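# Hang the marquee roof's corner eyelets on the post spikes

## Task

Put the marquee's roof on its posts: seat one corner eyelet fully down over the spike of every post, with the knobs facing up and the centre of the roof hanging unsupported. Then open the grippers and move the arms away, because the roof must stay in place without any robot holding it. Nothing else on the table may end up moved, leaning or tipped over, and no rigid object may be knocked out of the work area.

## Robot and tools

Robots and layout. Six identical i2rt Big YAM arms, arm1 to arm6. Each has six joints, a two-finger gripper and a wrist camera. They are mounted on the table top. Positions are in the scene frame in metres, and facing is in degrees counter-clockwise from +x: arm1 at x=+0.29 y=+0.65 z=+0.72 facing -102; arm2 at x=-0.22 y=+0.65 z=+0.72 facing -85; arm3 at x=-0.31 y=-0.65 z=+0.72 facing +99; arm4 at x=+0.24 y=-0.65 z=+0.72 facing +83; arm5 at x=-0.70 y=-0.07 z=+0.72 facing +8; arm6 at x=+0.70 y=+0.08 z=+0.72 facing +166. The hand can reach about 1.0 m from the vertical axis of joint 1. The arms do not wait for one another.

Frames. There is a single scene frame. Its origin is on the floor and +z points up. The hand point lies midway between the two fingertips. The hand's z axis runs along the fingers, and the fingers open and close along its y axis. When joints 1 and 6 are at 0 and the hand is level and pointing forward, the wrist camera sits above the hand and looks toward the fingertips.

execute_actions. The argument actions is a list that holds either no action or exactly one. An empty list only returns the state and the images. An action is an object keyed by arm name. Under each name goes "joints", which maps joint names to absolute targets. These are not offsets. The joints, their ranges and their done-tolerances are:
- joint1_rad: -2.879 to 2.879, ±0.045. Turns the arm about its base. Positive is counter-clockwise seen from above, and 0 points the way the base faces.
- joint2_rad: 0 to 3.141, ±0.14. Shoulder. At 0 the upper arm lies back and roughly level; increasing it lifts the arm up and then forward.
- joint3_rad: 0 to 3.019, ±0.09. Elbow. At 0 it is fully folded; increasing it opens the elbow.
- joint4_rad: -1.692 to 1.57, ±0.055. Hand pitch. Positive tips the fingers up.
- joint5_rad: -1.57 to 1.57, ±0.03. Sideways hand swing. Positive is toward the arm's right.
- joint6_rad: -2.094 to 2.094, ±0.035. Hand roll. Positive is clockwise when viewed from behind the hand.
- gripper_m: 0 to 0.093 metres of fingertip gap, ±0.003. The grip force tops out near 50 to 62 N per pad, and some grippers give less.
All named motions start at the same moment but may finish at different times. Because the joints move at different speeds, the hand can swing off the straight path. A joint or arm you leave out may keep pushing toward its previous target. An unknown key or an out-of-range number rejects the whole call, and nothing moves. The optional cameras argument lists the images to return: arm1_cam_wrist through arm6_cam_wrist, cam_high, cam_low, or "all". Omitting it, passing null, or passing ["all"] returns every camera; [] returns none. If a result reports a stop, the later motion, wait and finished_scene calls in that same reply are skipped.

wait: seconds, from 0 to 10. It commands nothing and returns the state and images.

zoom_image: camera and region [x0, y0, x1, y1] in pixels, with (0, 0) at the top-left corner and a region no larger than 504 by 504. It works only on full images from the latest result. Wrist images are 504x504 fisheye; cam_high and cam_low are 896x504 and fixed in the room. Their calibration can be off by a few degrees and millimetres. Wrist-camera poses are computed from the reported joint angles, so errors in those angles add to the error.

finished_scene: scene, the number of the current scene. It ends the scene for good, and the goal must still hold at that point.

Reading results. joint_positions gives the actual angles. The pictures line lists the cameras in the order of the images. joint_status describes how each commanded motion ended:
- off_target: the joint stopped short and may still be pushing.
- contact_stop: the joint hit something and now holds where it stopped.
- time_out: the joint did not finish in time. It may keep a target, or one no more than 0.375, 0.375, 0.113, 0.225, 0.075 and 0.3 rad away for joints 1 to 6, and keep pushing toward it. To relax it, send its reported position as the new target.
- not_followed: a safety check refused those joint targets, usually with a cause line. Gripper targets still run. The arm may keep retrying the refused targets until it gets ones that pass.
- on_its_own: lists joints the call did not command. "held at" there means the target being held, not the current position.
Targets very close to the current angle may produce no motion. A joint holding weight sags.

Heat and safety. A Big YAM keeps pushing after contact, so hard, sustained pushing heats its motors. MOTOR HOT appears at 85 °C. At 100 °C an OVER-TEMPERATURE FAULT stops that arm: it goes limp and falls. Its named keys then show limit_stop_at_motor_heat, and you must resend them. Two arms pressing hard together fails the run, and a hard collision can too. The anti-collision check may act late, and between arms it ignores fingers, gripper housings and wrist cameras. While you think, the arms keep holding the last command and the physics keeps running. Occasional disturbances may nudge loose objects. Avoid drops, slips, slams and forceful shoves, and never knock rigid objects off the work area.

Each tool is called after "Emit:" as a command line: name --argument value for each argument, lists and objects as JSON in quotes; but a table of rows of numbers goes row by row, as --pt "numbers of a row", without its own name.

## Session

Emit:
execute_actions --actions '[]'

Scene clock: 0.00 s.
arm1.joint_positions: joint1_rad=+0.257 joint2_rad=+0.413 joint3_rad=+0.552 joint4_rad=-1.252 joint5_rad=+0.204 joint6_rad=-0.384 gripper_m=+0.095
arm1.joint_status: not commanded
arm1.hand: x=+0.2727 y=+0.4590 z=+0.9414 quat_wxyz=(-0.054, -0.523, -0.817, +0.239) (m; scene frame)
arm2.joint_positions: joint1_rad=-0.357 joint2_rad=+0.519 joint3_rad=+0.405 joint4_rad=-0.989 joint5_rad=-0.262 joint6_rad=+0.293 gripper_m=+0.094
arm2.joint_status: not commanded
arm2.hand: x=-0.2397 y=+0.4331 z=+0.9350 quat_wxyz=(-0.256, -0.834, -0.482, +0.074) (m; scene frame)
arm3.joint_positions: joint1_rad=+0.117 joint2_rad=+0.333 joint3_rad=+0.661 joint4_rad=-1.408 joint5_rad=+0.301 joint6_rad=+0.513 gripper_m=+0.095
arm3.joint_status: not commanded
arm3.hand: x=-0.3024 y=-0.4832 z=+0.9746 quat_wxyz=(-0.228, +0.561, -0.778, -0.167) (m; scene frame)
arm4.joint_positions: joint1_rad=-0.201 joint2_rad=+0.473 joint3_rad=+0.473 joint4_rad=-1.093 joint5_rad=-0.142 joint6_rad=-0.533 gripper_m=+0.094
arm4.joint_status: not commanded
arm4.hand: x=+0.2789 y=-0.4437 z=+0.9236 quat_wxyz=(-0.197, +0.772, -0.584, -0.158) (m; scene frame)
arm5.joint_positions: joint1_rad=+0.396 joint2_rad=+0.404 joint3_rad=+0.603 joint4_rad=-1.295 joint5_rad=+0.099 joint6_rad=+0.239 gripper_m=+0.095
arm5.joint_status: not commanded
arm5.hand: x=-0.5349 y=+0.0145 z=+0.9299 quat_wxyz=(-0.241, +0.145, -0.959, -0.048) (m; scene frame)
arm6.joint_positions: joint1_rad=-0.302 joint2_rad=+0.499 joint3_rad=+0.439 joint4_rad=-1.058 joint5_rad=-0.311 joint6_rad=-0.197 gripper_m=+0.094
arm6.joint_status: not commanded
arm6.hand: x=+0.4948 y=+0.1463 z=+0.9510 quat_wxyz=(+0.058, +0.955, -0.141, -0.254) (m; scene frame)
pictures: arm1_cam_wrist, arm2_cam_wrist, arm3_cam_wrist, arm4_cam_wrist, arm5_cam_wrist, arm6_cam_wrist, cam_high, cam_low
Images, in order (width x height): arm1_cam_wrist 504x504, arm2_cam_wrist 504x504, arm3_cam_wrist 504x504, arm4_cam_wrist 504x504, arm5_cam_wrist 504x504, arm6_cam_wrist 504x504, cam_high 896x504, cam_low 896x504.

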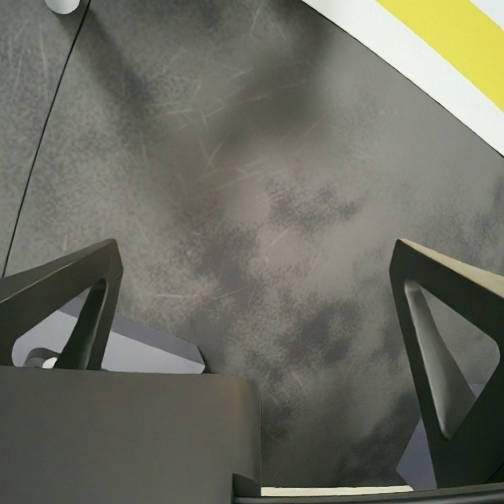

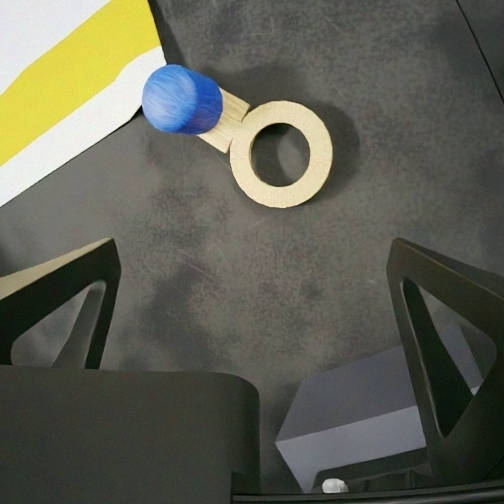

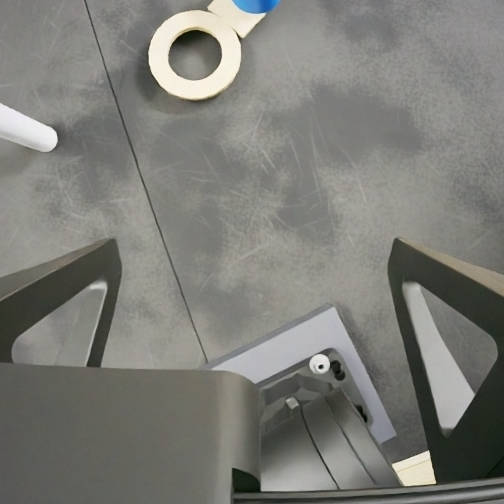

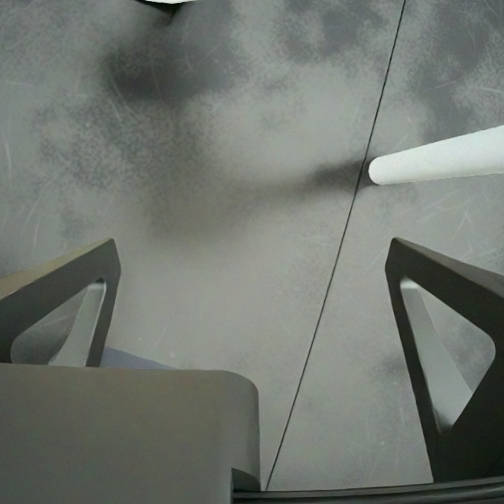

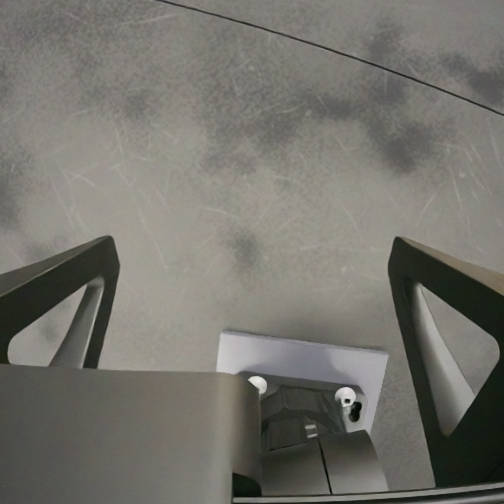

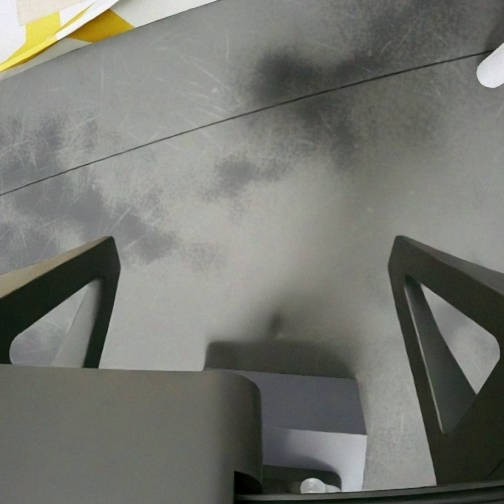

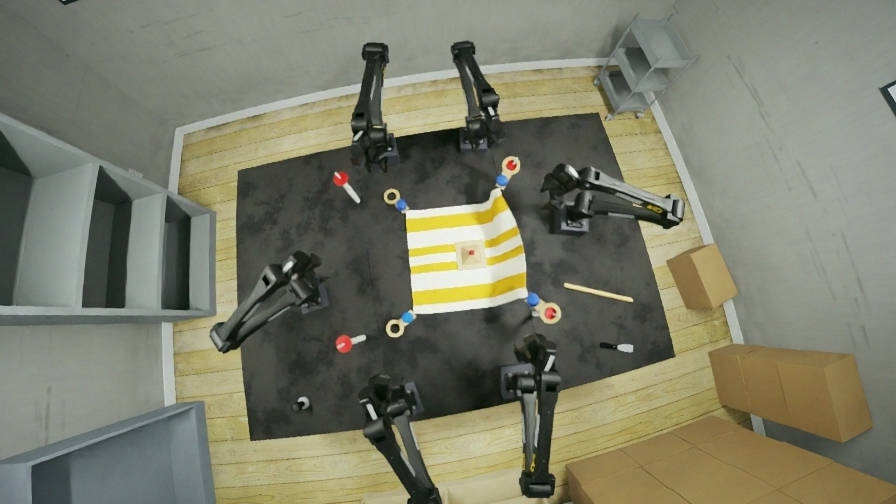

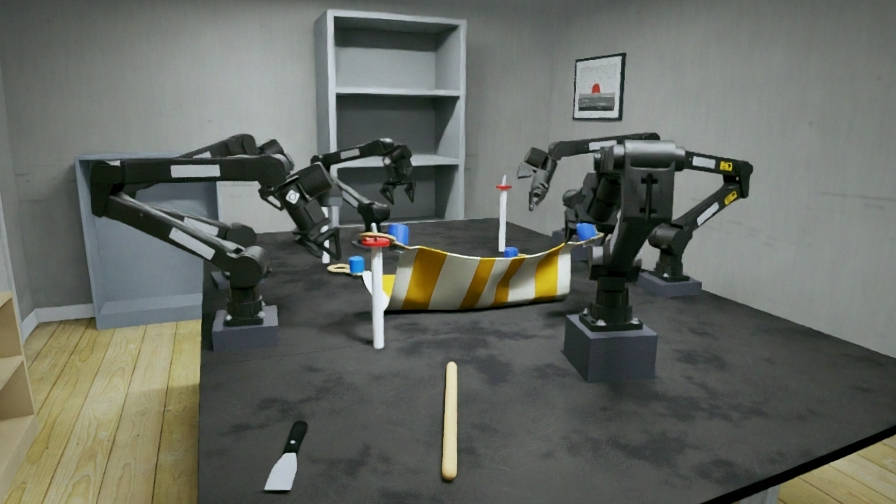

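Emit:
execute_actions --actions '[{"arm2":{"joints":{"joint1_rad":0.06,"joint2_rad":1.39,"joint3_rad":1.06,"joint4_rad":-1.24,"joint5_rad":0,"joint6_rad":0}},"arm3":{"joints":{"joint1_rad":-0.40,"joint2_rad":1.44,"joint3_rad":1.1,"joint4_rad":-1.23,"joint5_rad":0,"joint6_rad":0}}}]' --cameras '["arm2_cam_wrist","arm3_cam_wrist"]'

Scene clock: 2.63 s.
arm1.joint_positions: joint1_rad=+0.257 joint2_rad=+0.413 joint3_rad=+0.552 joint4_rad=-1.252 joint5_rad=+0.204 joint6_rad=-0.384 gripper_m=+0.095
arm1.joint_status: not commanded
arm1.hand: x=+0.2727 y=+0.4590 z=+0.9414 quat_wxyz=(-0.054, -0.523, -0.817, +0.239) (m; scene frame)
arm2.joint_positions: joint1_rad=+0.056 joint2_rad=+1.397 joint3_rad=+1.014 joint4_rad=-1.224 joint5_rad=-0.002 joint6_rad=+0.014 gripper_m=+0.094
arm2.joint_status: all done
arm2.hand: x=-0.1761 y=+0.2849 z=+0.9437 quat_wxyz=(+0.010, -0.669, -0.743, -0.010) (m; scene frame)
arm3.joint_positions: joint1_rad=-0.396 joint2_rad=+1.436 joint3_rad=+1.084 joint4_rad=-1.235 joint5_rad=+0.004 joint6_rad=+0.016 gripper_m=+0.095
arm3.joint_status: all done
arm3.hand: x=-0.2130 y=-0.2699 z=+0.8811 quat_wxyz=(+0.004, +0.608, -0.794, +0.005) (m; scene frame)
arm4.joint_positions: joint1_rad=-0.201 joint2_rad=+0.473 joint3_rad=+0.473 joint4_rad=-1.093 joint5_rad=-0.142 joint6_rad=-0.533 gripper_m=+0.094
arm4.joint_status: not commanded
arm4.hand: x=+0.2789 y=-0.4437 z=+0.9236 quat_wxyz=(-0.197, +0.772, -0.584, -0.158) (m; scene frame)
arm5.joint_positions: joint1_rad=+0.396 joint2_rad=+0.404 joint3_rad=+0.603 joint4_rad=-1.295 joint5_rad=+0.099 joint6_rad=+0.239 gripper_m=+0.095
arm5.joint_status: not commanded
arm5.hand: x=-0.5349 y=+0.0145 z=+0.9299 quat_wxyz=(-0.241, +0.145, -0.959, -0.048) (m; scene frame)
arm6.joint_positions: joint1_rad=-0.302 joint2_rad=+0.499 joint3_rad=+0.439 joint4_rad=-1.058 joint5_rad=-0.311 joint6_rad=-0.197 gripper_m=+0.094
arm6.joint_status: not commanded
arm6.hand: x=+0.4948 y=+0.1463 z=+0.9510 quat_wxyz=(+0.058, +0.955, -0.141, -0.254) (m; scene frame)
pictures: arm2_cam_wrist, arm3_cam_wrist
camera_calibration (this result's frames):
arm2_cam_wrist: T_world_to_cam=[[-0.993144, -0.114533, -0.023371, -0.118141], [-0.105486, 0.791986, 0.601357, -0.800381], [-0.0503659, 0.5997, -0.798639, 0.691527], [0, 0, 0, 1]] pos_world=[-0.166931, 0.205651, 1.03083]
arm3_cam_wrist: T_world_to_cam=[[0.965881, -0.2589, 0.0066754, 0.126349], [-0.21108, -0.772022, 0.599523, -0.778741], [-0.150063, -0.580477, -0.80033, 0.638565], [0, 0, 0, 1]] pos_world=[-0.190591, -0.197821, 0.977093]
Images, in order (width x height): arm2_cam_wrist 504x504, arm3_cam_wrist 504x504.

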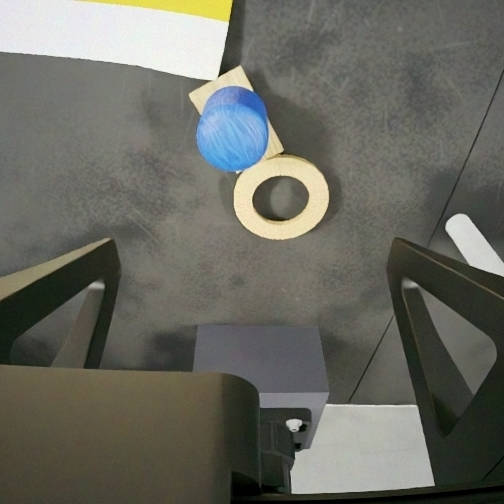

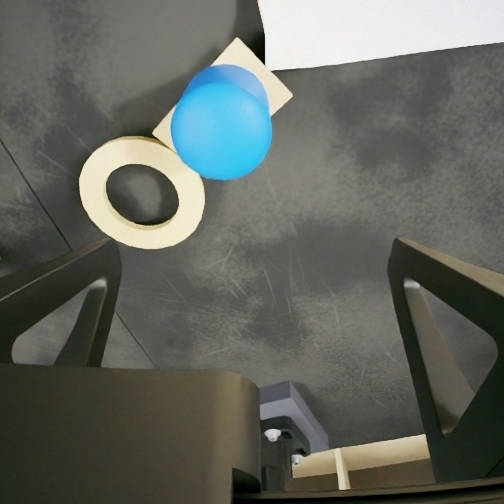

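Emit:
execute_actions --actions '[{"arm2":{"joints":{"joint1_rad":0.11,"joint2_rad":1.535,"joint3_rad":1.0,"joint4_rad":-1.03,"joint6_rad":-0.66}},"arm3":{"joints":{"joint1_rad":-0.375,"joint2_rad":1.62,"joint3_rad":1.04,"joint4_rad":-1.0,"joint6_rad":0.89}}}]' --cameras '["arm2_cam_wrist","arm3_cam_wrist","cam_low"]'

Scene clock: 5.43 s.
arm1.joint_positions: joint1_rad=+0.257 joint2_rad=+0.413 joint3_rad=+0.552 joint4_rad=-1.252 joint5_rad=+0.204 joint6_rad=-0.384 gripper_m=+0.095
arm1.joint_status: not commanded
arm1.hand: x=+0.2727 y=+0.4590 z=+0.9414 quat_wxyz=(-0.054, -0.523, -0.817, +0.239) (m; scene frame)
arm2.joint_positions: joint1_rad=+0.107 joint2_rad=+1.545 joint3_rad=+0.992 joint4_rad=-1.048 joint5_rad=-0.001 joint6_rad=-0.646 gripper_m=+0.094
arm2.joint_status: all done
arm2.hand: x=-0.1528 y=+0.2587 z=+0.8814 quat_wxyz=(+0.006, -0.368, -0.930, -0.009) (m; scene frame)
arm3.joint_positions: joint1_rad=-0.384 joint2_rad=+1.622 joint3_rad=+1.045 joint4_rad=-1.012 joint5_rad=+0.004 joint6_rad=+0.873 gripper_m=+0.095
arm3.joint_status: all done
arm3.hand: x=-0.2101 y=-0.2376 z=+0.7951 quat_wxyz=(+0.002, +0.229, -0.973, +0.007) (m; scene frame)
arm4.joint_positions: joint1_rad=-0.201 joint2_rad=+0.473 joint3_rad=+0.473 joint4_rad=-1.093 joint5_rad=-0.142 joint6_rad=-0.533 gripper_m=+0.094
arm4.joint_status: not commanded
arm4.hand: x=+0.2789 y=-0.4437 z=+0.9236 quat_wxyz=(-0.197, +0.772, -0.584, -0.158) (m; scene frame)
arm5.joint_positions: joint1_rad=+0.396 joint2_rad=+0.404 joint3_rad=+0.603 joint4_rad=-1.295 joint5_rad=+0.099 joint6_rad=+0.239 gripper_m=+0.095
arm5.joint_status: not commanded
arm5.hand: x=-0.5349 y=+0.0145 z=+0.9299 quat_wxyz=(-0.241, +0.145, -0.959, -0.048) (m; scene frame)
arm6.joint_positions: joint1_rad=-0.302 joint2_rad=+0.499 joint3_rad=+0.439 joint4_rad=-1.058 joint5_rad=-0.311 joint6_rad=-0.197 gripper_m=+0.094
arm6.joint_status: not commanded
arm6.hand: x=+0.4948 y=+0.1463 z=+0.9510 quat_wxyz=(+0.058, +0.955, -0.141, -0.254) (m; scene frame)
pictures: arm2_cam_wrist, arm3_cam_wrist, cam_low
camera_calibration (this result's frames):
arm2_cam_wrist: T_world_to_cam=[[-0.677382, -0.73478, -0.0353944, 0.119887], [-0.605982, 0.530073, 0.593134, -0.7411], [-0.417061, 0.423227, -0.804325, 0.653315], [0, 0, 0, 1]] pos_world=[-0.0954116, 0.204428, 0.969293]
arm3_cam_wrist: T_world_to_cam=[[0.447087, -0.894327, 0.0171091, -0.13576], [-0.722876, -0.349978, 0.59579, -0.705977], [-0.526844, -0.278738, -0.802958, 0.58357], [0, 0, 0, 1]] pos_world=[-0.142187, -0.205827, 0.891519]
Images, in order (width x height): arm2_cam_wrist 504x504, arm3_cam_wrist 504x504, cam_low 896x504.

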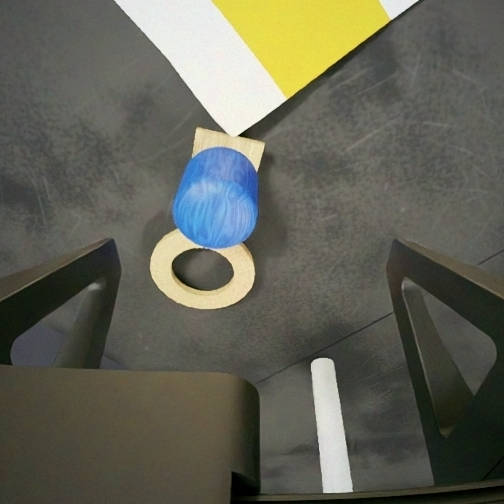

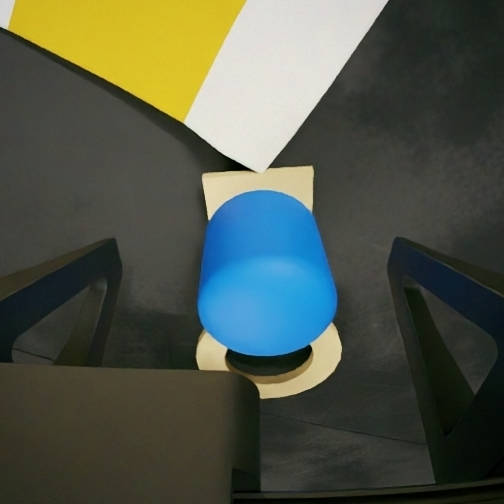

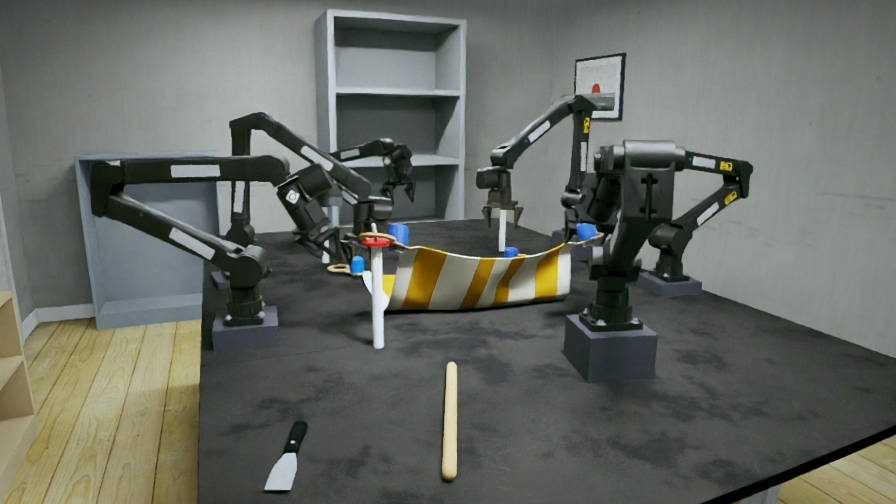

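Emit:
execute_actions --actions '[{"arm2":{"joints":{"joint1_rad":0.12,"joint2_rad":1.69,"joint3_rad":0.855,"joint4_rad":-0.76}},"arm3":{"joints":{"joint1_rad":-0.36,"joint2_rad":1.625,"joint3_rad":0.97,"joint4_rad":-0.93}}}]' --cameras '["arm2_cam_wrist","arm3_cam_wrist"]'

Scene clock: 6.90 s.
arm1.joint_positions: joint1_rad=+0.257 joint2_rad=+0.413 joint3_rad=+0.552 joint4_rad=-1.252 joint5_rad=+0.204 joint6_rad=-0.384 gripper_m=+0.095
arm1.joint_status: not commanded
arm1.hand: x=+0.2727 y=+0.4590 z=+0.9414 quat_wxyz=(-0.054, -0.523, -0.817, +0.239) (m; scene frame)
arm2.joint_positions: joint1_rad=+0.108 joint2_rad=+1.702 joint3_rad=+0.837 joint4_rad=-0.777 joint5_rad=-0.001 joint6_rad=-0.646 gripper_m=+0.094
arm2.joint_status: all done
arm2.hand: x=-0.1570 y=+0.2859 z=+0.7779 quat_wxyz=(+0.016, -0.367, -0.930, -0.027) (m; scene frame)
arm3.joint_positions: joint1_rad=-0.368 joint2_rad=+1.621 joint3_rad=+0.977 joint4_rad=-0.943 joint5_rad=+0.003 joint6_rad=+0.874 gripper_m=+0.095
arm3.joint_status: all done
arm3.hand: x=-0.2200 y=-0.2501 z=+0.7741 quat_wxyz=(+0.002, +0.237, -0.972, +0.006) (m; scene frame)
arm4.joint_positions: joint1_rad=-0.201 joint2_rad=+0.473 joint3_rad=+0.473 joint4_rad=-1.093 joint5_rad=-0.142 joint6_rad=-0.533 gripper_m=+0.094
arm4.joint_status: not commanded
arm4.hand: x=+0.2789 y=-0.4437 z=+0.9236 quat_wxyz=(-0.197, +0.772, -0.584, -0.158) (m; scene frame)
arm5.joint_positions: joint1_rad=+0.396 joint2_rad=+0.404 joint3_rad=+0.603 joint4_rad=-1.295 joint5_rad=+0.099 joint6_rad=+0.239 gripper_m=+0.095
arm5.joint_status: not commanded
arm5.hand: x=-0.5349 y=+0.0145 z=+0.9299 quat_wxyz=(-0.241, +0.145, -0.959, -0.048) (m; scene frame)
arm6.joint_positions: joint1_rad=-0.302 joint2_rad=+0.499 joint3_rad=+0.439 joint4_rad=-1.058 joint5_rad=-0.311 joint6_rad=-0.197 gripper_m=+0.094
arm6.joint_status: not commanded
arm6.hand: x=+0.4948 y=+0.1463 z=+0.9510 quat_wxyz=(+0.058, +0.955, -0.141, -0.254) (m; scene frame)
pictures: arm2_cam_wrist, arm3_cam_wrist
camera_calibration (this result's frames):
arm2_cam_wrist: T_world_to_cam=[[-0.676338, -0.734144, -0.0599952, 0.152525], [-0.602773, 0.504813, 0.617923, -0.708298], [-0.423358, 0.454088, -0.783946, 0.531097], [0, 0, 0, 1]] pos_world=[-0.0989398, 0.228368, 0.863176]
arm3_cam_wrist: T_world_to_cam=[[0.46067, -0.887442, 0.0151382, -0.135889], [-0.717574, -0.362345, 0.594805, -0.706087], [-0.52237, -0.284871, -0.803728, 0.558111], [0, 0, 0, 1]] pos_world=[-0.152529, -0.217451, 0.87061]
Images, in order (width x height): arm2_cam_wrist 504x504, arm3_cam_wrist 504x504.

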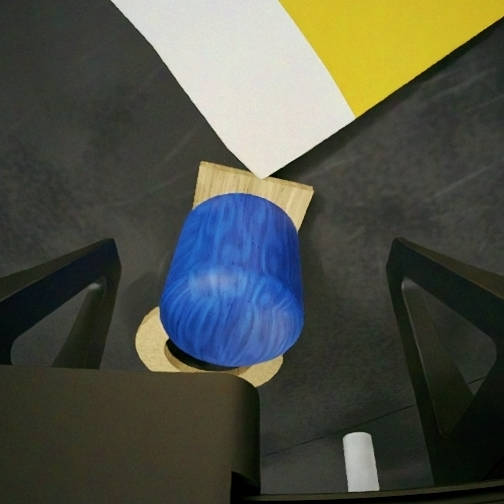

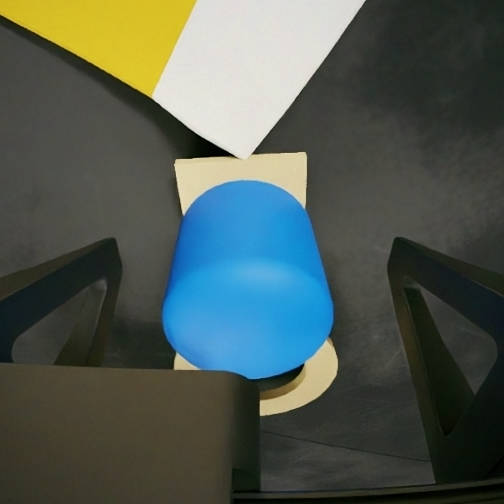

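Emit:
execute_actions --actions '[{"arm2":{"joints":{"gripper_m":0.03}},"arm3":{"joints":{"gripper_m":0.03}}}]' --cameras '[]'

Emit:
execute_actions --actions '[{"arm2":{"joints":{"joint1_rad":-0.45,"joint2_rad":1.18,"joint3_rad":1.10,"joint4_rad":-1.49,"joint6_rad":-1.21}},"arm3":{"joints":{"joint1_rad":0.20,"joint2_rad":1.255,"joint3_rad":1.34,"joint4_rad":-1.655,"joint6_rad":1.44}}}]' --cameras '["arm2_cam_wrist","arm3_cam_wrist","cam_low","cam_high"]'

Scene clock: 8.17 s.
arm1.joint_positions: joint1_rad=+0.257 joint2_rad=+0.413 joint3_rad=+0.552 joint4_rad=-1.252 joint5_rad=+0.204 joint6_rad=-0.384 gripper_m=+0.095
arm1.joint_status: not commanded
arm1.hand: x=+0.2727 y=+0.4590 z=+0.9414 quat_wxyz=(-0.054, -0.523, -0.817, +0.239) (m; scene frame)
arm2.joint_positions: joint1_rad=+0.109 joint2_rad=+1.702 joint3_rad=+0.837 joint4_rad=-0.776 joint5_rad=-0.001 joint6_rad=-0.646 gripper_m=+0.042
arm2.joint_status: gripper_m off_target (ended at +0.042, target +0.030)
arm2.hand: x=-0.1569 y=+0.2858 z=+0.7779 quat_wxyz=(+0.016, -0.367, -0.930, -0.026) (m; scene frame)
arm3.joint_positions: joint1_rad=-0.368 joint2_rad=+1.621 joint3_rad=+0.977 joint4_rad=-0.941 joint5_rad=+0.002 joint6_rad=+0.875 gripper_m=+0.049
arm3.joint_status: gripper_m off_target (ended at +0.049, target +0.030)
arm3.hand: x=-0.2200 y=-0.2496 z=+0.7741 quat_wxyz=(+0.002, +0.236, -0.972, +0.005) (m; scene frame)
arm4.joint_positions: joint1_rad=-0.201 joint2_rad=+0.473 joint3_rad=+0.473 joint4_rad=-1.093 joint5_rad=-0.142 joint6_rad=-0.533 gripper_m=+0.094
arm4.joint_status: not commanded
arm4.hand: x=+0.2789 y=-0.4437 z=+0.9236 quat_wxyz=(-0.197, +0.772, -0.584, -0.158) (m; scene frame)
arm5.joint_positions: joint1_rad=+0.396 joint2_rad=+0.404 joint3_rad=+0.603 joint4_rad=-1.295 joint5_rad=+0.099 joint6_rad=+0.239 gripper_m=+0.095
arm5.joint_status: not commanded
arm5.hand: x=-0.5349 y=+0.0145 z=+0.9299 quat_wxyz=(-0.241, +0.145, -0.959, -0.048) (m; scene frame)
arm6.joint_positions: joint1_rad=-0.302 joint2_rad=+0.499 joint3_rad=+0.439 joint4_rad=-1.058 joint5_rad=-0.311 joint6_rad=-0.197 gripper_m=+0.094
arm6.joint_status: not commanded
arm6.hand: x=+0.4948 y=+0.1463 z=+0.9510 quat_wxyz=(+0.058, +0.955, -0.141, -0.254) (m; scene frame)
pictures: none
No camera images: the call's "cameras" was empty. Leave "cameras" out to get every camera's image.

Scene clock: 10.93 s.
arm1.joint_positions: joint1_rad=+0.257 joint2_rad=+0.413 joint3_rad=+0.552 joint4_rad=-1.252 joint5_rad=+0.204 joint6_rad=-0.384 gripper_m=+0.095
arm1.joint_status: not commanded
arm1.hand: x=+0.2727 y=+0.4590 z=+0.9414 quat_wxyz=(-0.054, -0.523, -0.817, +0.239) (m; scene frame)
arm2.joint_positions: joint1_rad=-0.441 joint2_rad=+1.172 joint3_rad=+1.094 joint4_rad=-1.474 joint5_rad=-0.002 joint6_rad=-1.196 gripper_m=+0.030
arm2.joint_status: all done
arm2.on_its_own: gripper_m moved -0.012 to your old target +0.030
arm2.hand: x=-0.3392 y=+0.3518 z=+1.0465 quat_wxyz=(-0.003, -0.367, -0.930, +0.013) (m; scene frame)
arm3.joint_positions: joint1_rad=+0.137 joint2_rad=+1.254 joint3_rad=+1.370 joint4_rad=-1.511 joint5_rad=+0.063 joint6_rad=+1.493 gripper_m=+0.049
arm3.joint_status: joint1_rad time_out (moved +0.505 of +0.568); joint4_rad time_out (moved -0.570 of -0.714); joint6_rad time_out (moved +0.618 of +0.565); the others done
arm3.on_its_own: joint1_rad reads +0.137 and still pushes toward +0.200 since a time_out; joint4_rad reads -1.511 and still pushes toward -1.655 since a time_out; joint6_rad reads +1.493 and still pushes toward +1.440 since a time_out
arm3.hand: x=-0.4095 y=-0.2733 z=+1.0578 quat_wxyz=(-0.022, +0.178, -0.980, -0.092) (m; scene frame)
arm4.joint_positions: joint1_rad=-0.201 joint2_rad=+0.473 joint3_rad=+0.473 joint4_rad=-1.093 joint5_rad=-0.142 joint6_rad=-0.533 gripper_m=+0.094
arm4.joint_status: not commanded
arm4.hand: x=+0.2789 y=-0.4437 z=+0.9236 quat_wxyz=(-0.197, +0.772, -0.584, -0.158) (m; scene frame)
arm5.joint_positions: joint1_rad=+0.396 joint2_rad=+0.404 joint3_rad=+0.603 joint4_rad=-1.295 joint5_rad=+0.099 joint6_rad=+0.239 gripper_m=+0.095
arm5.joint_status: not commanded
arm5.hand: x=-0.5349 y=+0.0145 z=+0.9299 quat_wxyz=(-0.241, +0.145, -0.959, -0.048) (m; scene frame)
arm6.joint_positions: joint1_rad=-0.302 joint2_rad=+0.499 joint3_rad=+0.439 joint4_rad=-1.058 joint5_rad=-0.311 joint6_rad=-0.197 gripper_m=+0.094
arm6.joint_status: not commanded
arm6.hand: x=+0.4948 y=+0.1463 z=+0.9510 quat_wxyz=(+0.058, +0.955, -0.141, -0.254) (m; scene frame)
pictures: arm2_cam_wrist, arm3_cam_wrist, cam_high, cam_low
camera_calibration (this result's frames):
arm2_cam_wrist: T_world_to_cam=[[-0.675911, -0.736983, 0.000975461, 0.0310656], [-0.606378, 0.556881, 0.567617, -0.984296], [-0.418867, 0.383067, -0.823292, 0.702325], [0, 0, 0, 1]] pos_world=[-0.281677, 0.301993, 1.13689]
arm3_cam_wrist: T_world_to_cam=[[0.352976, -0.920345, -0.168443, 0.0675997], [-0.762764, -0.387318, 0.517857, -0.963166], [-0.541848, -0.0543089, -0.83872, 0.772505], [0, 0, 0, 1]] pos_world=[-0.339949, -0.268883, 1.15808]
Images, in order (width x height): arm2_cam_wrist 504x504, arm3_cam_wrist 504x504, cam_high 896x504, cam_low 896x504.

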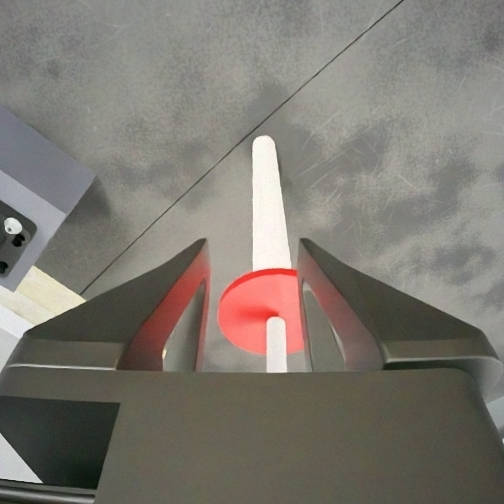

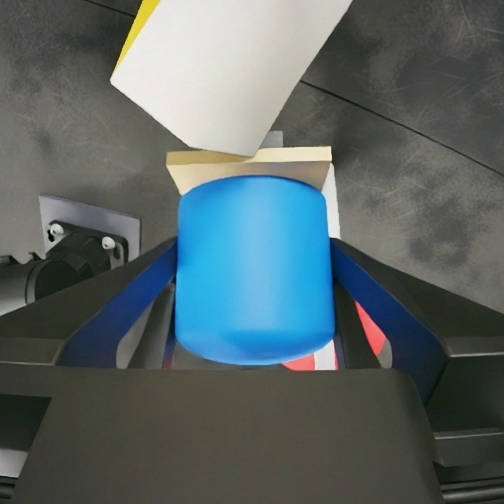

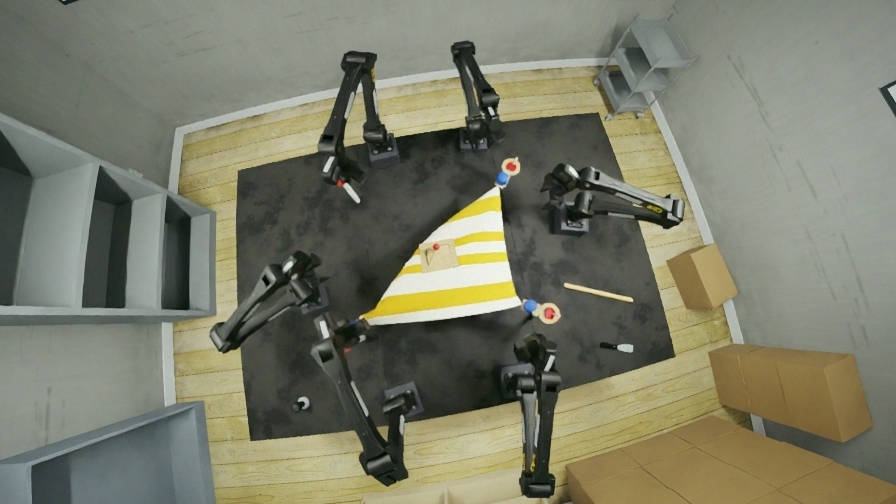

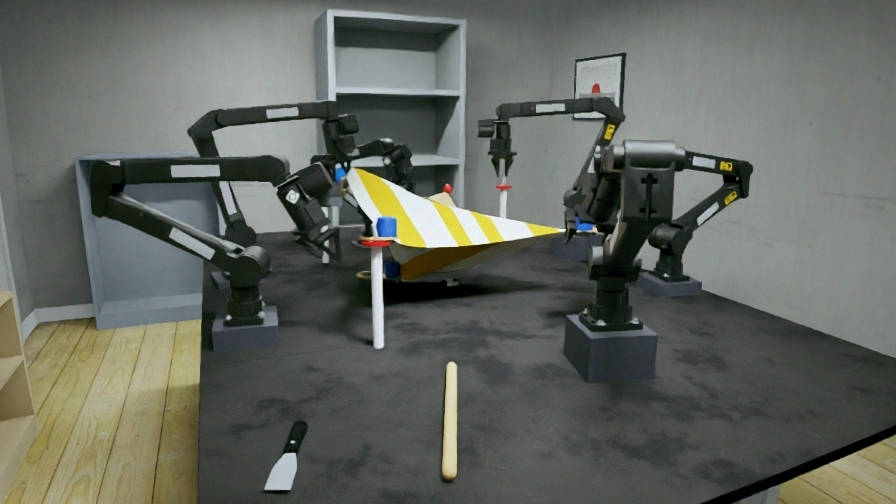

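Emit:
execute_actions --actions '[{"arm3":{"joints":{"joint1_rad":0.20,"joint2_rad":1.30,"joint3_rad":1.32,"joint4_rad":-1.6,"joint6_rad":1.44}},"arm2":{"joints":{"gripper_m":0.09,"joint6_rad":0}}}]' --cameras '["arm2_cam_wrist","arm3_cam_wrist","cam_high", "arm5_cam_wrist"]'

Emit:
zoom_image --camera "cam_high" --region '[290,180,450,380]'

Scene clock: 13.87 s.
arm1.joint_positions: joint1_rad=+0.257 joint2_rad=+0.413 joint3_rad=+0.552 joint4_rad=-1.252 joint5_rad=+0.204 joint6_rad=-0.384 gripper_m=+0.095
arm1.joint_status: not commanded
arm1.hand: x=+0.2727 y=+0.4590 z=+0.9414 quat_wxyz=(-0.054, -0.523, -0.817, +0.239) (m; scene frame)
arm2.joint_positions: joint1_rad=-0.441 joint2_rad=+1.172 joint3_rad=+1.094 joint4_rad=-1.474 joint5_rad=-0.002 joint6_rad=-0.015 gripper_m=+0.090
arm2.joint_status: all done
arm2.hand: x=-0.3392 y=+0.3518 z=+1.0465 quat_wxyz=(-0.010, -0.823, -0.568, +0.009) (m; scene frame)
arm3.joint_positions: joint1_rad=+0.137 joint2_rad=+1.292 joint3_rad=+1.368 joint4_rad=-1.511 joint5_rad=+0.064 joint6_rad=+1.486 gripper_m=+0.049
arm3.joint_status: joint1_rad time_out (moved +0.000 of +0.063); joint4_rad time_out (moved +0.000 of -0.089); joint6_rad time_out (moved -0.007 of -0.053); the others done
arm3.on_its_own: joint1_rad reads +0.137 and still pushes toward +0.200 since a time_out; joint4_rad reads -1.511 and still pushes toward -1.600 since a time_out; joint6_rad reads +1.486 and still pushes toward +1.440 since a time_out
arm3.hand: x=-0.4111 y=-0.2672 z=+1.0430 quat_wxyz=(-0.025, +0.182, -0.980, -0.073) (m; scene frame)
arm4.joint_positions: joint1_rad=-0.201 joint2_rad=+0.473 joint3_rad=+0.473 joint4_rad=-1.093 joint5_rad=-0.142 joint6_rad=-0.533 gripper_m=+0.094
arm4.joint_status: not commanded
arm4.hand: x=+0.2789 y=-0.4437 z=+0.9236 quat_wxyz=(-0.197, +0.772, -0.584, -0.158) (m; scene frame)
arm5.joint_positions: joint1_rad=+0.396 joint2_rad=+0.404 joint3_rad=+0.603 joint4_rad=-1.295 joint5_rad=+0.099 joint6_rad=+0.239 gripper_m=+0.095
arm5.joint_status: not commanded
arm5.hand: x=-0.5349 y=+0.0145 z=+0.9299 quat_wxyz=(-0.241, +0.145, -0.959, -0.048) (m; scene frame)
arm6.joint_positions: joint1_rad=-0.302 joint2_rad=+0.499 joint3_rad=+0.439 joint4_rad=-1.058 joint5_rad=-0.311 joint6_rad=-0.197 gripper_m=+0.094
arm6.joint_status: not commanded
arm6.hand: x=+0.4948 y=+0.1463 z=+0.9510 quat_wxyz=(+0.058, +0.955, -0.141, -0.254) (m; scene frame)
pictures: arm2_cam_wrist, arm3_cam_wrist, arm5_cam_wrist, cam_high
camera_calibration (this result's frames):
arm2_cam_wrist: T_world_to_cam=[[-0.938502, 0.344264, -0.0263748, -0.40978], [0.27208, 0.784423, 0.557362, -0.755615], [0.212569, 0.51591, -0.82985, 0.876656], [0, 0, 0, 1]] pos_world=[-0.365341, 0.281519, 1.13784]
arm3_cam_wrist: T_world_to_cam=[[0.361025, -0.923628, -0.128734, 0.0323016], [-0.767272, -0.372657, 0.521939, -0.956534], [-0.530051, -0.0896589, -0.843213, 0.759648], [0, 0, 0, 1]] pos_world=[-0.342932, -0.258515, 1.14396]
Images, in order (width x height): arm2_cam_wrist 504x504, arm3_cam_wrist 504x504, arm5_cam_wrist 504x504, cam_high 896x504.

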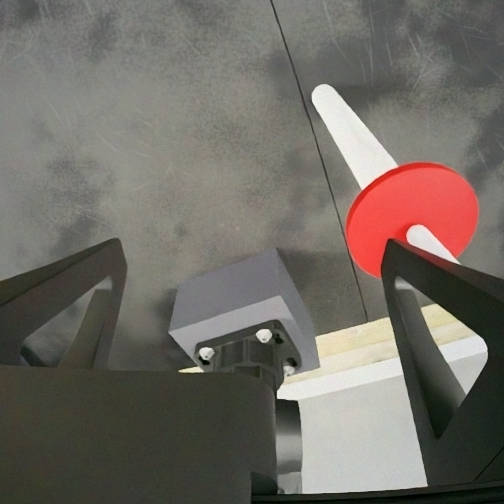

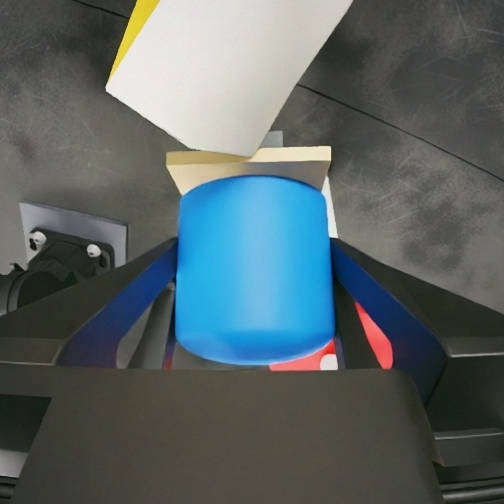

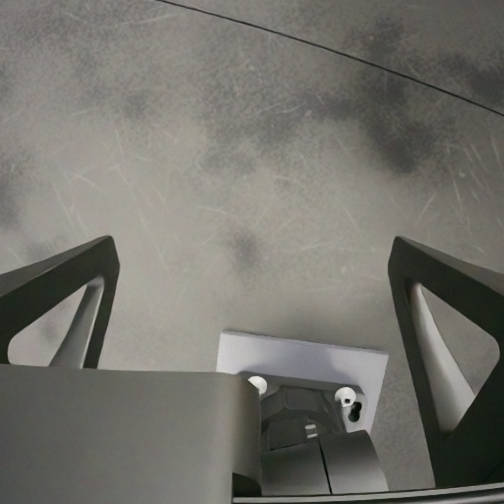

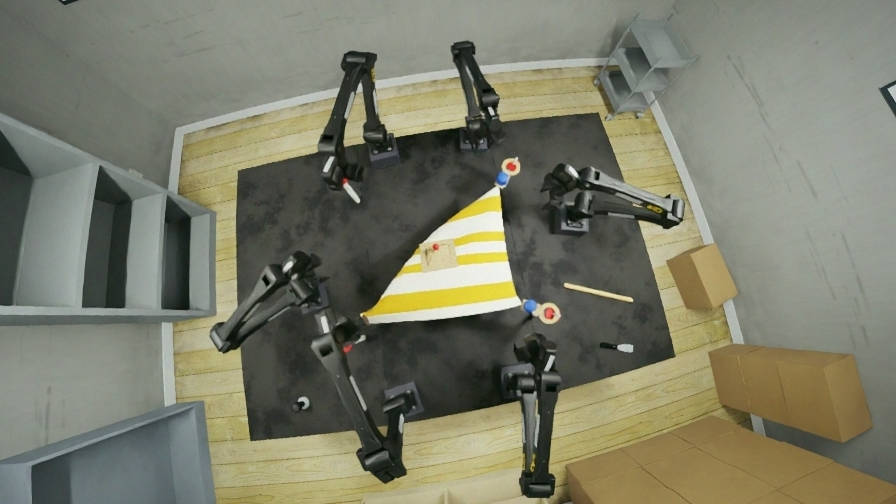

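Region (290, 180, 450, 380) of cam_high's 896x504 image, scaled by 2.520, with more detail than that image has; it fills the left 403 columns of this view, and the rest is white.

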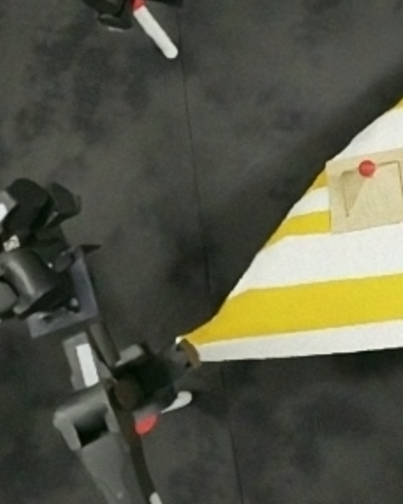

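Emit:
execute_actions --actions '[{"arm3":{"joints":{"joint1_rad":0.28,"joint2_rad":1.25,"joint3_rad":1.40,"joint4_rad":-1.55,"joint5_rad":0,"joint6_rad":1.55}}}]' --cameras '["arm3_cam_wrist","cam_high","cam_low"]'

Scene clock: 16.37 s.
arm1.joint_positions: joint1_rad=+0.257 joint2_rad=+0.413 joint3_rad=+0.552 joint4_rad=-1.252 joint5_rad=+0.204 joint6_rad=-0.384 gripper_m=+0.095
arm1.joint_status: not commanded
arm1.hand: x=+0.2727 y=+0.4590 z=+0.9414 quat_wxyz=(-0.054, -0.523, -0.817, +0.239) (m; scene frame)
arm2.joint_positions: joint1_rad=-0.441 joint2_rad=+1.172 joint3_rad=+1.094 joint4_rad=-1.474 joint5_rad=-0.002 joint6_rad=-0.015 gripper_m=+0.090
arm2.joint_status: not commanded
arm2.hand: x=-0.3392 y=+0.3518 z=+1.0465 quat_wxyz=(-0.010, -0.823, -0.568, +0.009) (m; scene frame)
arm3.joint_positions: joint1_rad=+0.185 joint2_rad=+1.266 joint3_rad=+1.369 joint4_rad=-1.507 joint5_rad=+0.081 joint6_rad=+1.518 gripper_m=+0.049
arm3.joint_status: joint1_rad time_out (moved +0.048 of +0.143); joint5_rad time_out (moved +0.017 of -0.064); the others done
arm3.on_its_own: joint1_rad reads +0.185 and still pushes toward +0.280 since a time_out; joint5_rad reads +0.081 and still pushes toward +0.004 since a time_out
arm3.hand: x=-0.4257 y=-0.2749 z=+1.0536 quat_wxyz=(-0.028, +0.188, -0.978, -0.090) (m; scene frame)
arm4.joint_positions: joint1_rad=-0.201 joint2_rad=+0.473 joint3_rad=+0.473 joint4_rad=-1.093 joint5_rad=-0.142 joint6_rad=-0.533 gripper_m=+0.094
arm4.joint_status: not commanded
arm4.hand: x=+0.2789 y=-0.4437 z=+0.9236 quat_wxyz=(-0.197, +0.772, -0.584, -0.158) (m; scene frame)
arm5.joint_positions: joint1_rad=+0.396 joint2_rad=+0.404 joint3_rad=+0.603 joint4_rad=-1.295 joint5_rad=+0.099 joint6_rad=+0.239 gripper_m=+0.095
arm5.joint_status: not commanded
arm5.hand: x=-0.5349 y=+0.0145 z=+0.9299 quat_wxyz=(-0.241, +0.145, -0.959, -0.048) (m; scene frame)
arm6.joint_positions: joint1_rad=-0.302 joint2_rad=+0.499 joint3_rad=+0.439 joint4_rad=-1.058 joint5_rad=-0.311 joint6_rad=-0.197 gripper_m=+0.094
arm6.joint_status: not commanded
arm6.hand: x=+0.4948 y=+0.1463 z=+0.9510 quat_wxyz=(+0.058, +0.955, -0.141, -0.254) (m; scene frame)
pictures: arm3_cam_wrist, cam_high, cam_low
camera_calibration (this result's frames):
arm3_cam_wrist: T_world_to_cam=[[0.3743, -0.913214, -0.161056, 0.074406], [-0.762252, -0.401909, 0.507387, -0.966744], [-0.528083, -0.0671497, -0.846534, 0.770693], [0, 0, 0, 1]] pos_world=[-0.357763, -0.268842, 1.15491]
Images, in order (width x height): arm3_cam_wrist 504x504, cam_high 896x504, cam_low 896x504.

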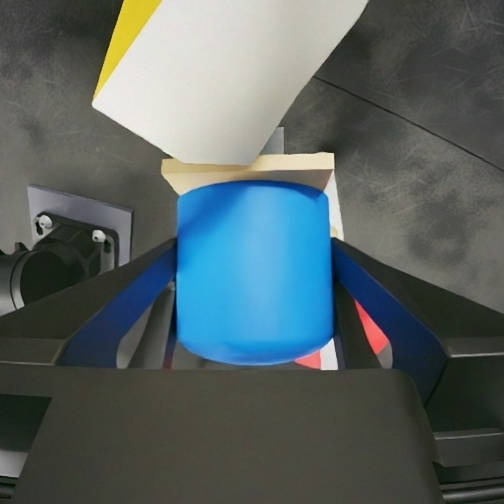

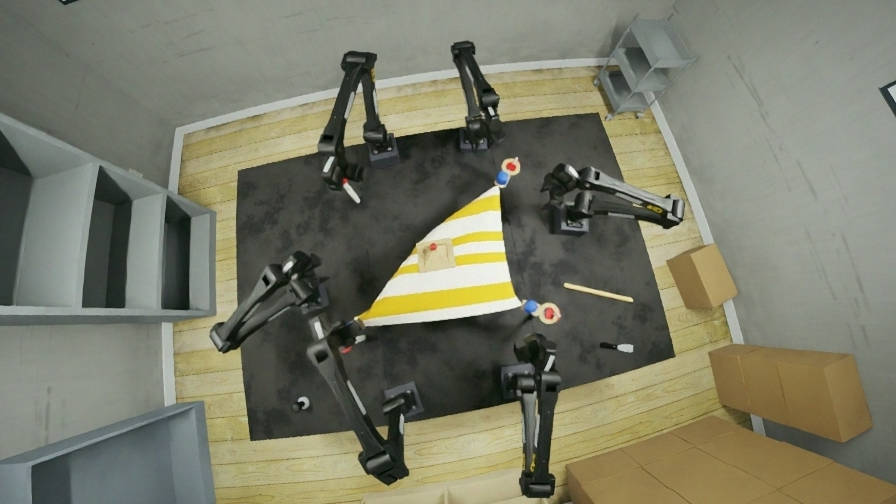

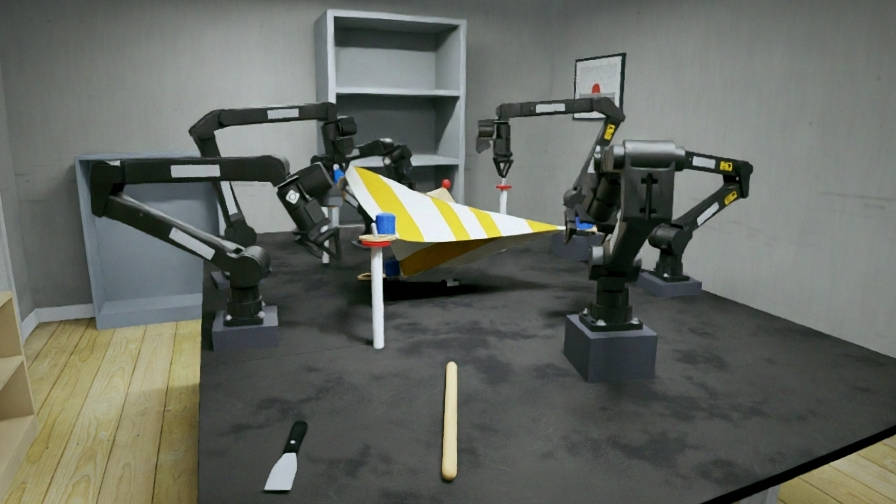

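Emit:
execute_actions --actions '[{"arm3":{"joints":{"joint1_rad":0.15,"joint5_rad":0.03}},"arm5":{"joints":{"joint1_rad":0.15,"joint2_rad":0.9,"joint3_rad":0.5,"joint4_rad":0.1,"joint5_rad":0,"joint6_rad":0}},"arm2":{"joints":{"joint1_rad":-0.1,"joint2_rad":1.3,"joint3_rad":0.9,"joint4_rad":-0.7}}}]' --cameras '["arm5_cam_wrist","arm2_cam_wrist","cam_high"]'

Scene clock: 18.70 s.
arm1.joint_positions: joint1_rad=+0.257 joint2_rad=+0.413 joint3_rad=+0.552 joint4_rad=-1.252 joint5_rad=+0.204 joint6_rad=-0.384 gripper_m=+0.095
arm1.joint_status: not commanded
arm1.hand: x=+0.2727 y=+0.4590 z=+0.9414 quat_wxyz=(-0.054, -0.523, -0.817, +0.239) (m; scene frame)
arm2.joint_positions: joint1_rad=-0.099 joint2_rad=+1.312 joint3_rad=+0.879 joint4_rad=-0.723 joint5_rad=+0.000 joint6_rad=-0.013 gripper_m=+0.090
arm2.joint_status: all done
arm2.hand: x=-0.2358 y=+0.2148 z=+0.9460 quat_wxyz=(-0.145, -0.699, -0.684, +0.152) (m; scene frame)
arm3.joint_positions: joint1_rad=+0.129 joint2_rad=+1.266 joint3_rad=+1.369 joint4_rad=-1.524 joint5_rad=+0.050 joint6_rad=+1.537 gripper_m=+0.049
arm3.joint_status: all done
arm3.hand: x=-0.4082 y=-0.2742 z=+1.0526 quat_wxyz=(-0.015, +0.153, -0.985, -0.080) (m; scene frame)
arm4.joint_positions: joint1_rad=-0.201 joint2_rad=+0.473 joint3_rad=+0.473 joint4_rad=-1.093 joint5_rad=-0.142 joint6_rad=-0.533 gripper_m=+0.094
arm4.joint_status: not commanded
arm4.hand: x=+0.2789 y=-0.4437 z=+0.9236 quat_wxyz=(-0.197, +0.772, -0.584, -0.158) (m; scene frame)
arm5.joint_positions: joint1_rad=+0.156 joint2_rad=+0.900 joint3_rad=+0.494 joint4_rad=+0.083 joint5_rad=+0.003 joint6_rad=+0.007 gripper_m=+0.095
arm5.joint_status: all done
arm5.hand: x=-0.3006 y=+0.0632 z=+0.9729 quat_wxyz=(-0.580, +0.127, -0.799, -0.095) (m; scene frame)
arm6.joint_positions: joint1_rad=-0.302 joint2_rad=+0.499 joint3_rad=+0.439 joint4_rad=-1.058 joint5_rad=-0.311 joint6_rad=-0.197 gripper_m=+0.094
arm6.joint_status: not commanded
arm6.hand: x=+0.4948 y=+0.1463 z=+0.9510 quat_wxyz=(+0.058, +0.955, -0.141, -0.254) (m; scene frame)
pictures: arm2_cam_wrist, arm5_cam_wrist, cam_high
camera_calibration (this result's frames):
arm2_cam_wrist: T_world_to_cam=[[-0.999929, 0.00468685, -0.0109481, -0.224295], [0.00248184, 0.981128, 0.193343, -0.381704], [0.0116476, 0.193302, -0.98107, 1.00689], [0, 0, 0, 1]] pos_world=[-0.235059, 0.180917, 1.05918]
arm5_cam_wrist: T_world_to_cam=[[0.315128, -0.949012, 0.00839755, 0.148787], [-0.763804, -0.25886, -0.591265, 0.366576], [0.563292, 0.17991, -0.806433, 1.06833], [0, 0, 0, 1]] pos_world=[-0.368678, 0.0438891, 1.07703]
Images, in order (width x height): arm2_cam_wrist 504x504, arm5_cam_wrist 504x504, cam_high 896x504.

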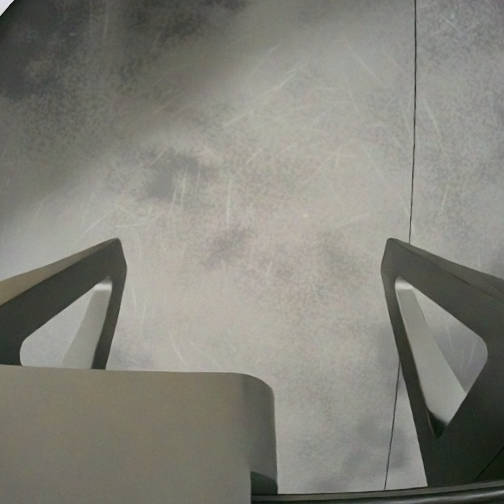

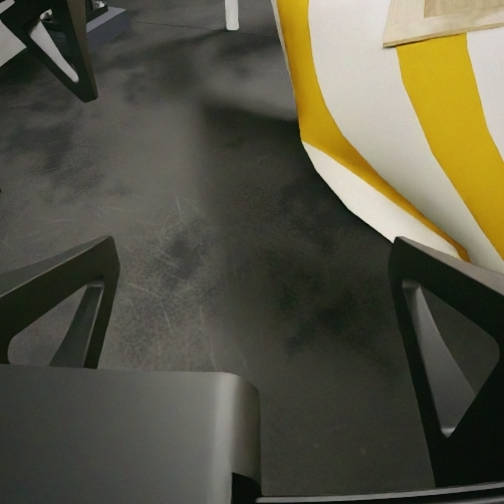

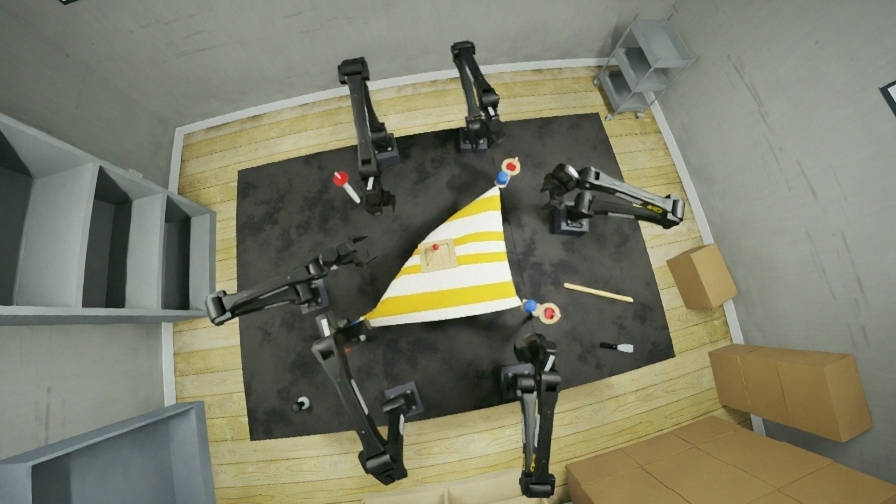

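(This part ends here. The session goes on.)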